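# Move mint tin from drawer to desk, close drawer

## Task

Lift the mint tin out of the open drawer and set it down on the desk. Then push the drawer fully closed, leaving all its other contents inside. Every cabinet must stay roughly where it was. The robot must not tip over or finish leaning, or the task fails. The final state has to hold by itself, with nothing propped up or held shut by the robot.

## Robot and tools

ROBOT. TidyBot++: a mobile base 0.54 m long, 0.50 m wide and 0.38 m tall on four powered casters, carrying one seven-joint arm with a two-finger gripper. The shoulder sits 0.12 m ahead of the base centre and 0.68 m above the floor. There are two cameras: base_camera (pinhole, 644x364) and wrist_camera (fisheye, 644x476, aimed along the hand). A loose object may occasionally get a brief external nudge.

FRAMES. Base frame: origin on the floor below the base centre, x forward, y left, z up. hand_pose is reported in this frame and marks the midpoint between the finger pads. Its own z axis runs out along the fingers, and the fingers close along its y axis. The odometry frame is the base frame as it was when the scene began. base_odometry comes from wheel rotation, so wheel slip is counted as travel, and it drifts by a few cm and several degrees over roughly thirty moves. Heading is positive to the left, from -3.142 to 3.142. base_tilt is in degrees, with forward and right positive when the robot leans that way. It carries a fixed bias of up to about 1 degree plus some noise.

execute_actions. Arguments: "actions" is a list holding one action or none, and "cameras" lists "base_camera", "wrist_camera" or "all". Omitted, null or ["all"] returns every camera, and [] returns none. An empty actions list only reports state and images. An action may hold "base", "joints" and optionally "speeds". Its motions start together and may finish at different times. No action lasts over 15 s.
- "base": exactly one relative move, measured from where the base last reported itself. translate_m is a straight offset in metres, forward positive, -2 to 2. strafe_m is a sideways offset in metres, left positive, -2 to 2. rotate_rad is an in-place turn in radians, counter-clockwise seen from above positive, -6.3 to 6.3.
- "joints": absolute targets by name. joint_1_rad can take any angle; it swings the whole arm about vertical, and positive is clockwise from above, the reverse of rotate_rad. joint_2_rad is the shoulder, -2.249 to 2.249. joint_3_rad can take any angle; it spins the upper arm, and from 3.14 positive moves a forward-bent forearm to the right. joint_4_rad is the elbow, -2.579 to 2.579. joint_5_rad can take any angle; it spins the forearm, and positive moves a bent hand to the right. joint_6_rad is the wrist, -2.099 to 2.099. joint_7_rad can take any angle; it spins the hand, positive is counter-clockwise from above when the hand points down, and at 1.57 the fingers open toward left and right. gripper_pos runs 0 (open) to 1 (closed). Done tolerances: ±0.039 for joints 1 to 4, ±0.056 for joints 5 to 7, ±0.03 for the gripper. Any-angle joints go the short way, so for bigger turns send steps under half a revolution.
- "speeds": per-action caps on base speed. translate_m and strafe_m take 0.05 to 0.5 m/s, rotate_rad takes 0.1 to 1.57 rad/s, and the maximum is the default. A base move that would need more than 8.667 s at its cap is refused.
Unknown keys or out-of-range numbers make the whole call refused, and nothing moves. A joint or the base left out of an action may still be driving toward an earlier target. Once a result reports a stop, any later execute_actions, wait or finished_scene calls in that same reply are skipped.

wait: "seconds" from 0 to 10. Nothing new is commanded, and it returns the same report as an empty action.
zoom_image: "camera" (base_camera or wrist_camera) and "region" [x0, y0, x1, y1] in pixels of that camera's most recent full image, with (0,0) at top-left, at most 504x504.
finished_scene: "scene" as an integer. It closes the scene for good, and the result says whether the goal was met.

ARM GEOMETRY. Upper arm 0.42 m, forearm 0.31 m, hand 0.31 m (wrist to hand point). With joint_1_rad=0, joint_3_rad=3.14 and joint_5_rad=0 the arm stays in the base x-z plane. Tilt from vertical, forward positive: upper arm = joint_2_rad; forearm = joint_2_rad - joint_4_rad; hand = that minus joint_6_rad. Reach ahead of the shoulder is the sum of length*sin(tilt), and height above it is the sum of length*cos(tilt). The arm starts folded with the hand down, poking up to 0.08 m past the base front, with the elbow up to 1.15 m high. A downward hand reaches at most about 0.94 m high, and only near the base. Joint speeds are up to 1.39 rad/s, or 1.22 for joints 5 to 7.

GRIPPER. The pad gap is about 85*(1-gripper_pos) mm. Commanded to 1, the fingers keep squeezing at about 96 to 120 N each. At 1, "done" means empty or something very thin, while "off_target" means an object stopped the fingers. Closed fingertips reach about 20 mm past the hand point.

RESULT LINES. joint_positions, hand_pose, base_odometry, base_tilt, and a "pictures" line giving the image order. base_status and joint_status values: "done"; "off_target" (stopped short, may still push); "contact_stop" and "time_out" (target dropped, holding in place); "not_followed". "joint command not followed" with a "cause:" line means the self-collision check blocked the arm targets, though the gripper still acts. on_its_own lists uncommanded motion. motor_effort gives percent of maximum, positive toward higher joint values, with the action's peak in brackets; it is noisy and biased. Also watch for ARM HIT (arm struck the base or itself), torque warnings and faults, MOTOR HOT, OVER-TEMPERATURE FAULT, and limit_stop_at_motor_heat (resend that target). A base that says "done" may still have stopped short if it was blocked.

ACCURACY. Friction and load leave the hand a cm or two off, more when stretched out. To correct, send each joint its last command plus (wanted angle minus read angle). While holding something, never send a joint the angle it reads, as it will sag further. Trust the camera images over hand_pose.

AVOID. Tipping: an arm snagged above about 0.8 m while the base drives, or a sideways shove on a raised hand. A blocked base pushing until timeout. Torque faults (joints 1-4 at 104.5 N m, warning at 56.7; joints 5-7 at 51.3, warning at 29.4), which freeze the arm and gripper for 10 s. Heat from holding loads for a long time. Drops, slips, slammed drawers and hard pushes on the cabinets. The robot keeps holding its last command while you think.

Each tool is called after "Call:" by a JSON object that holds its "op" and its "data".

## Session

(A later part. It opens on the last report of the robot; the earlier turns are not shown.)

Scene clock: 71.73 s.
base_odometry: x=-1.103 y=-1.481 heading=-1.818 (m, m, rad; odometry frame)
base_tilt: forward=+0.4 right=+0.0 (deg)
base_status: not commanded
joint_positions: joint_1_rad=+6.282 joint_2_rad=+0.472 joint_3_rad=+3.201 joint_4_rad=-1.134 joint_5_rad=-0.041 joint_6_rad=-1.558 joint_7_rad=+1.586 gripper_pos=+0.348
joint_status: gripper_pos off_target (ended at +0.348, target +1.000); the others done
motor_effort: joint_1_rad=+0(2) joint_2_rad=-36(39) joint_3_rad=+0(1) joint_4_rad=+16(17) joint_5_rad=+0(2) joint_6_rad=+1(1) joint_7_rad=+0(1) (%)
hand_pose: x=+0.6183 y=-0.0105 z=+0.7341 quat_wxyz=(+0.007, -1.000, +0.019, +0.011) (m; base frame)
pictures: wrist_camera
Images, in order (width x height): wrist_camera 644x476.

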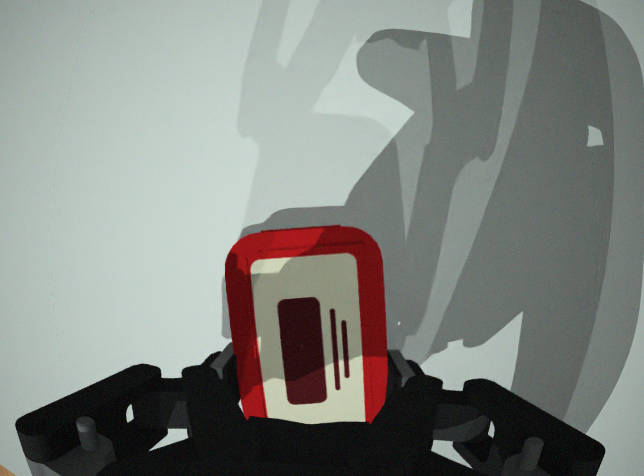

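Call:
{"op": "execute_actions", "data": {"actions": [{"joints":{"gripper_pos":0}}], "cameras": []}}

Call:
{"op": "execute_actions", "data": {"actions": [{"joints":{"joint_2_rad":0.533,"joint_4_rad":-0.646,"joint_6_rad":-1.962}}], "cameras": ["wrist_camera"]}}

Scene clock: 73.00 s.
base_odometry: x=-1.103 y=-1.481 heading=-1.818 (m, m, rad; odometry frame)
base_tilt: forward=+0.3 right=+0.0 (deg)
base_status: not commanded
joint_positions: joint_1_rad=+6.282 joint_2_rad=+0.472 joint_3_rad=+3.201 joint_4_rad=-1.134 joint_5_rad=-0.041 joint_6_rad=-1.558 joint_7_rad=+1.586 gripper_pos=+0.000
joint_status: all done
motor_effort: joint_1_rad=+0(0) joint_2_rad=-35(36) joint_3_rad=+0(0) joint_4_rad=+17(17) joint_5_rad=-1(1) joint_6_rad=+1(1) joint_7_rad=-1(1) (%)
hand_pose: x=+0.6183 y=-0.0105 z=+0.7341 quat_wxyz=(+0.007, -1.000, +0.019, +0.011) (m; base frame)
pictures: none
No camera images: the call's "cameras" was empty. Leave "cameras" out to get every camera's image.

Scene clock: 74.93 s.
base_odometry: x=-1.103 y=-1.481 heading=-1.818 (m, m, rad; odometry frame)
base_tilt: forward=+0.3 right=+0.0 (deg)
base_status: not commanded
joint_positions: joint_1_rad=+6.282 joint_2_rad=+0.521 joint_3_rad=+3.201 joint_4_rad=-0.660 joint_5_rad=-0.041 joint_6_rad=-1.929 joint_7_rad=+1.586 gripper_pos=+0.000
joint_status: all done
motor_effort: joint_1_rad=+1(0) joint_2_rad=-36(36) joint_3_rad=+0(0) joint_4_rad=+15(17) joint_5_rad=-1(1) joint_6_rad=+1(2) joint_7_rad=+0(1) (%)
hand_pose: x=+0.6297 y=-0.0075 z=+0.8551 quat_wxyz=(+0.004, -1.000, +0.010, -0.016) (m; base frame)
pictures: wrist_camera
Images, in order (width x height): wrist_camera 644x476.

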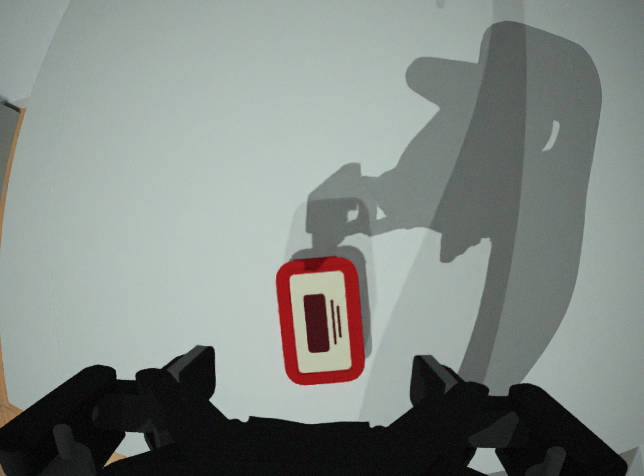

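Call:
{"op": "execute_actions", "data": {"actions": [{"base":{"translate_m":-1.0}}], "cameras": []}}

Call:
{"op": "execute_actions", "data": {"actions": [{"base":{"strafe_m":0.37},"joints":{"joint_2_rad":0.259,"joint_4_rad":-2.0825,"joint_6_rad":-0.8,"gripper_pos":1}}], "cameras": []}}

Call:
{"op": "execute_actions", "data": {"actions": [{"base":{"rotate_rad":-1.57}}]}}

Scene clock: 78.73 s.
base_odometry: x=-0.858 y=-0.512 heading=-1.818 (m, m, rad; odometry frame)
base_tilt: forward=+0.3 right=+0.1 (deg)
base_status: done
joint_positions: joint_1_rad=+6.281 joint_2_rad=+0.531 joint_3_rad=+3.201 joint_4_rad=-0.659 joint_5_rad=-0.041 joint_6_rad=-1.931 joint_7_rad=+1.586 gripper_pos=+0.000
joint_status: not commanded
motor_effort: joint_1_rad=+1(3) joint_2_rad=-36(39) joint_3_rad=+1(1) joint_4_rad=+15(16) joint_5_rad=+0(1) joint_6_rad=+1(2) joint_7_rad=+0(0) (%)
hand_pose: x=+0.6309 y=-0.0069 z=+0.8498 quat_wxyz=(+0.004, -1.000, +0.009, -0.010) (m; base frame)
pictures: none
No camera images: the call's "cameras" was empty. Leave "cameras" out to get every camera's image.

Scene clock: 81.40 s.
base_odometry: x=-0.499 y=-0.602 heading=-1.818 (m, m, rad; odometry frame)
base_tilt: forward=+0.4 right=+0.0 (deg)
base_status: done
joint_positions: joint_1_rad=+6.274 joint_2_rad=+0.272 joint_3_rad=+3.199 joint_4_rad=-2.069 joint_5_rad=-0.041 joint_6_rad=-0.835 joint_7_rad=+1.586 gripper_pos=+0.999
joint_status: all done
motor_effort: joint_1_rad=+1(3) joint_2_rad=-23(37) joint_3_rad=+1(2) joint_4_rad=+12(16) joint_5_rad=-1(1) joint_6_rad=+0(1) joint_7_rad=+0(1) (%)
hand_pose: x=+0.4480 y=-0.0064 z=+0.5571 quat_wxyz=(+0.008, -0.999, +0.029, +0.016) (m; base frame)
pictures: none
No camera images: the call's "cameras" was empty. Leave "cameras" out to get every camera's image.

Scene clock: 83.73 s.
base_odometry: x=-0.499 y=-0.602 heading=+2.896 (m, m, rad; odometry frame)
base_tilt: forward=+0.3 right=+0.0 (deg)
base_status: done
joint_positions: joint_1_rad=+6.283 joint_2_rad=+0.271 joint_3_rad=+3.201 joint_4_rad=-2.069 joint_5_rad=-0.041 joint_6_rad=-0.829 joint_7_rad=+1.586 gripper_pos=+0.999
joint_status: not commanded
motor_effort: joint_1_rad=+0(2) joint_2_rad=-23(24) joint_3_rad=+0(2) joint_4_rad=+12(13) joint_5_rad=-1(1) joint_6_rad=+1(0) joint_7_rad=+0(0) (%)
hand_pose: x=+0.4498 y=-0.0101 z=+0.5572 quat_wxyz=(+0.007, -0.999, +0.035, +0.013) (m; base frame)
pictures: base_camera, wrist_camera
Images, in order (width x height): base_camera 644x364, wrist_camera 644x476.

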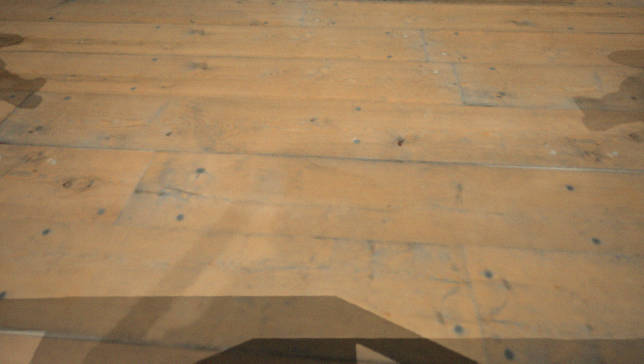

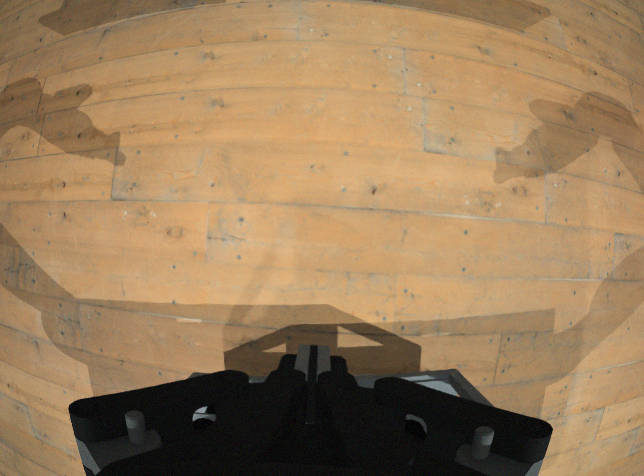

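Call:
{"op": "execute_actions", "data": {"actions": [{"base":{"translate_m":0.45},"speeds":{"translate_m":0.1}}]}}

Scene clock: 88.97 s.
base_odometry: x=-0.936 y=-0.492 heading=+2.896 (m, m, rad; odometry frame)
base_tilt: forward=+0.3 right=+0.0 (deg)
base_status: done
joint_positions: joint_1_rad=+6.283 joint_2_rad=+0.265 joint_3_rad=+3.201 joint_4_rad=-2.082 joint_5_rad=-0.041 joint_6_rad=-0.829 joint_7_rad=+1.586 gripper_pos=+0.999
joint_status: not commanded
motor_effort: joint_1_rad=+0(1) joint_2_rad=-22(24) joint_3_rad=+0(1) joint_4_rad=+12(18) joint_5_rad=+0(1) joint_6_rad=+1(8) joint_7_rad=-1(0) (%)
hand_pose: x=+0.4437 y=-0.0098 z=+0.5567 quat_wxyz=(+0.008, -0.999, +0.035, +0.016) (m; base frame)
pictures: base_camera, wrist_camera
Images, in order (width x height): base_camera 644x364, wrist_camera 644x476.

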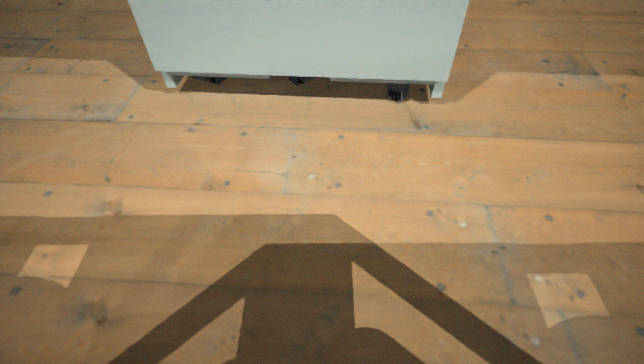

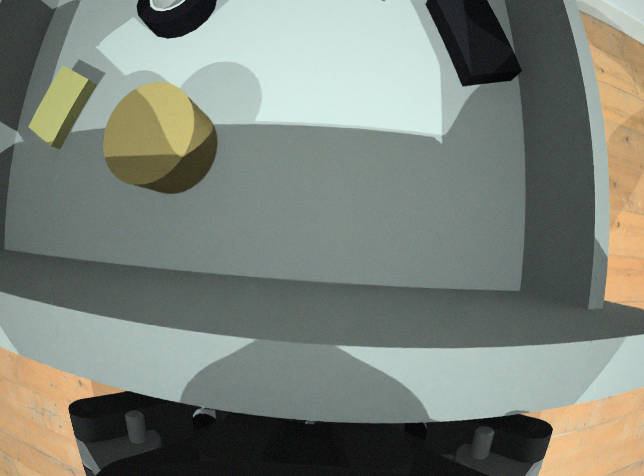

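Call:
{"op": "execute_actions", "data": {"actions": [{"base":{"translate_m":0.15},"speeds":{"translate_m":0.08}}]}}

Scene clock: 91.57 s.
base_odometry: x=-1.081 y=-0.456 heading=+2.895 (m, m, rad; odometry frame)
base_tilt: forward=+0.3 right=+0.0 (deg)
base_status: done
joint_positions: joint_1_rad=+6.283 joint_2_rad=+0.261 joint_3_rad=+3.201 joint_4_rad=-2.089 joint_5_rad=-0.041 joint_6_rad=-0.829 joint_7_rad=+1.586 gripper_pos=+0.999
joint_status: not commanded
motor_effort: joint_1_rad=+0(1) joint_2_rad=-22(24) joint_3_rad=+0(0) joint_4_rad=+13(16) joint_5_rad=-1(1) joint_6_rad=+2(4) joint_7_rad=-1(0) (%)
hand_pose: x=+0.4403 y=-0.0096 z=+0.5564 quat_wxyz=(+0.008, -0.999, +0.035, +0.018) (m; base frame)
pictures: base_camera, wrist_camera
Images, in order (width x height): base_camera 644x364, wrist_camera 644x476.

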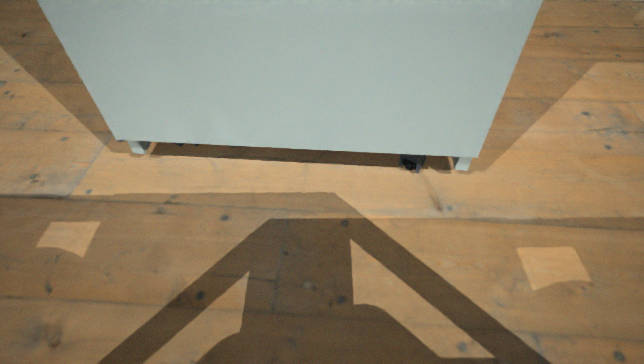

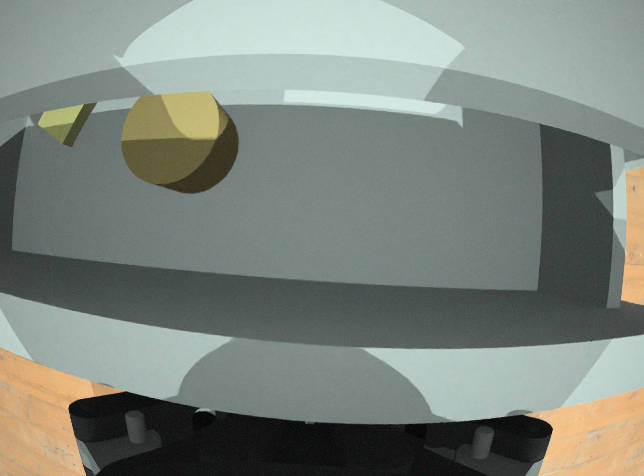

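Call:
{"op": "execute_actions", "data": {"actions": [{"base":{"translate_m":0.1},"speeds":{"translate_m":0.06}}]}}

Scene clock: 93.80 s.
base_odometry: x=-1.178 y=-0.431 heading=+2.894 (m, m, rad; odometry frame)
base_tilt: forward=+0.3 right=+0.1 (deg)
base_status: done
joint_positions: joint_1_rad=+6.287 joint_2_rad=+0.242 joint_3_rad=+3.202 joint_4_rad=-2.142 joint_5_rad=-0.041 joint_6_rad=-0.866 joint_7_rad=+1.586 gripper_pos=+0.999
joint_status: not commanded
motor_effort: joint_1_rad=+0(4) joint_2_rad=-16(23) joint_3_rad=-1(4) joint_4_rad=+22(26) joint_5_rad=+0(3) joint_6_rad=+12(15) joint_7_rad=+1(1) (%)
hand_pose: x=+0.4032 y=-0.0087 z=+0.5526 quat_wxyz=(+0.010, -0.998, +0.038, +0.053) (m; base frame)
pictures: base_camera, wrist_camera
Images, in order (width x height): base_camera 644x364, wrist_camera 644x476.

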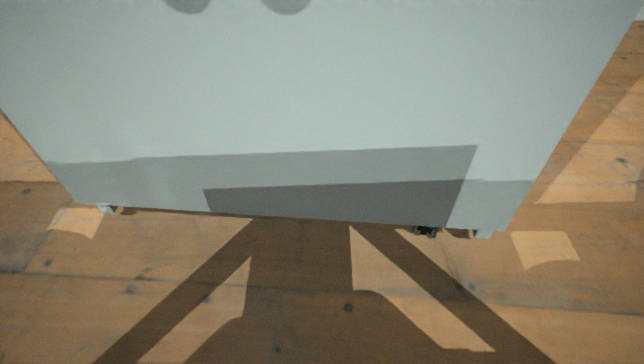

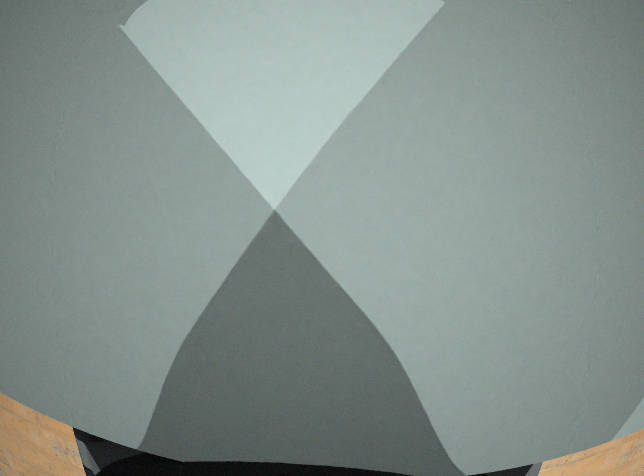

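Arm compressed, so it's shut. Back off and check.

Call:
{"op": "execute_actions", "data": {"actions": [{"base":{"translate_m":-0.4},"joints":{"joint_6_rad":0.6,"joint_2_rad":-0.344,"joint_4_rad":-2.54}}]}}

Scene clock: 96.17 s.
base_odometry: x=-0.790 y=-0.530 heading=+2.893 (m, m, rad; odometry frame)
base_tilt: forward=+0.3 right=+0.0 (deg)
base_status: done
joint_positions: joint_1_rad=+6.285 joint_2_rad=-0.351 joint_3_rad=+3.202 joint_4_rad=-2.524 joint_5_rad=-0.041 joint_6_rad=+0.573 joint_7_rad=+1.586 gripper_pos=+0.999
joint_status: all done
motor_effort: joint_1_rad=+1(2) joint_2_rad=-6(25) joint_3_rad=+0(1) joint_4_rad=+19(22) joint_5_rad=+0(1) joint_6_rad=+9(11) joint_7_rad=+0(0) (%)
hand_pose: x=+0.5440 y=-0.0344 z=+0.8891 quat_wxyz=(-0.014, -0.717, +0.042, -0.696) (m; base frame)
pictures: base_camera, wrist_camera
Images, in order (width x height): base_camera 644x364, wrist_camera 644x476.

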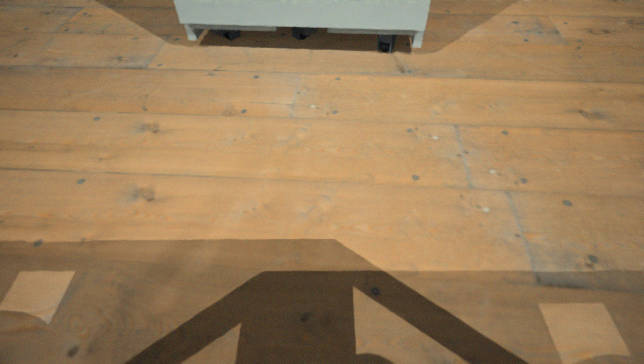

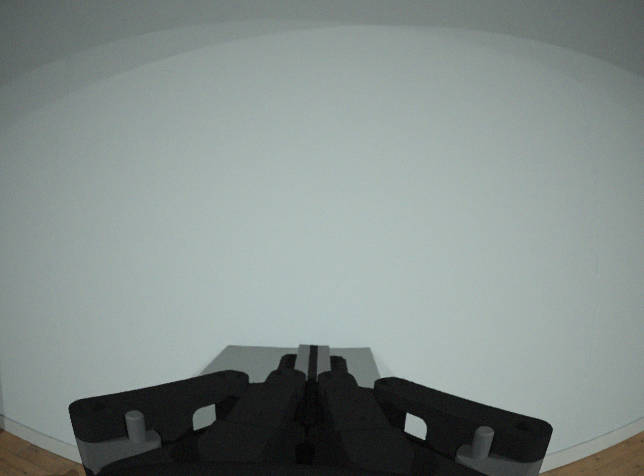

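The cabinet is in the same place as before in the base view. Finishing this scene.

Call:
{"op": "finished_scene", "data": {"scene": 1}}

The scene is finished: the task was done.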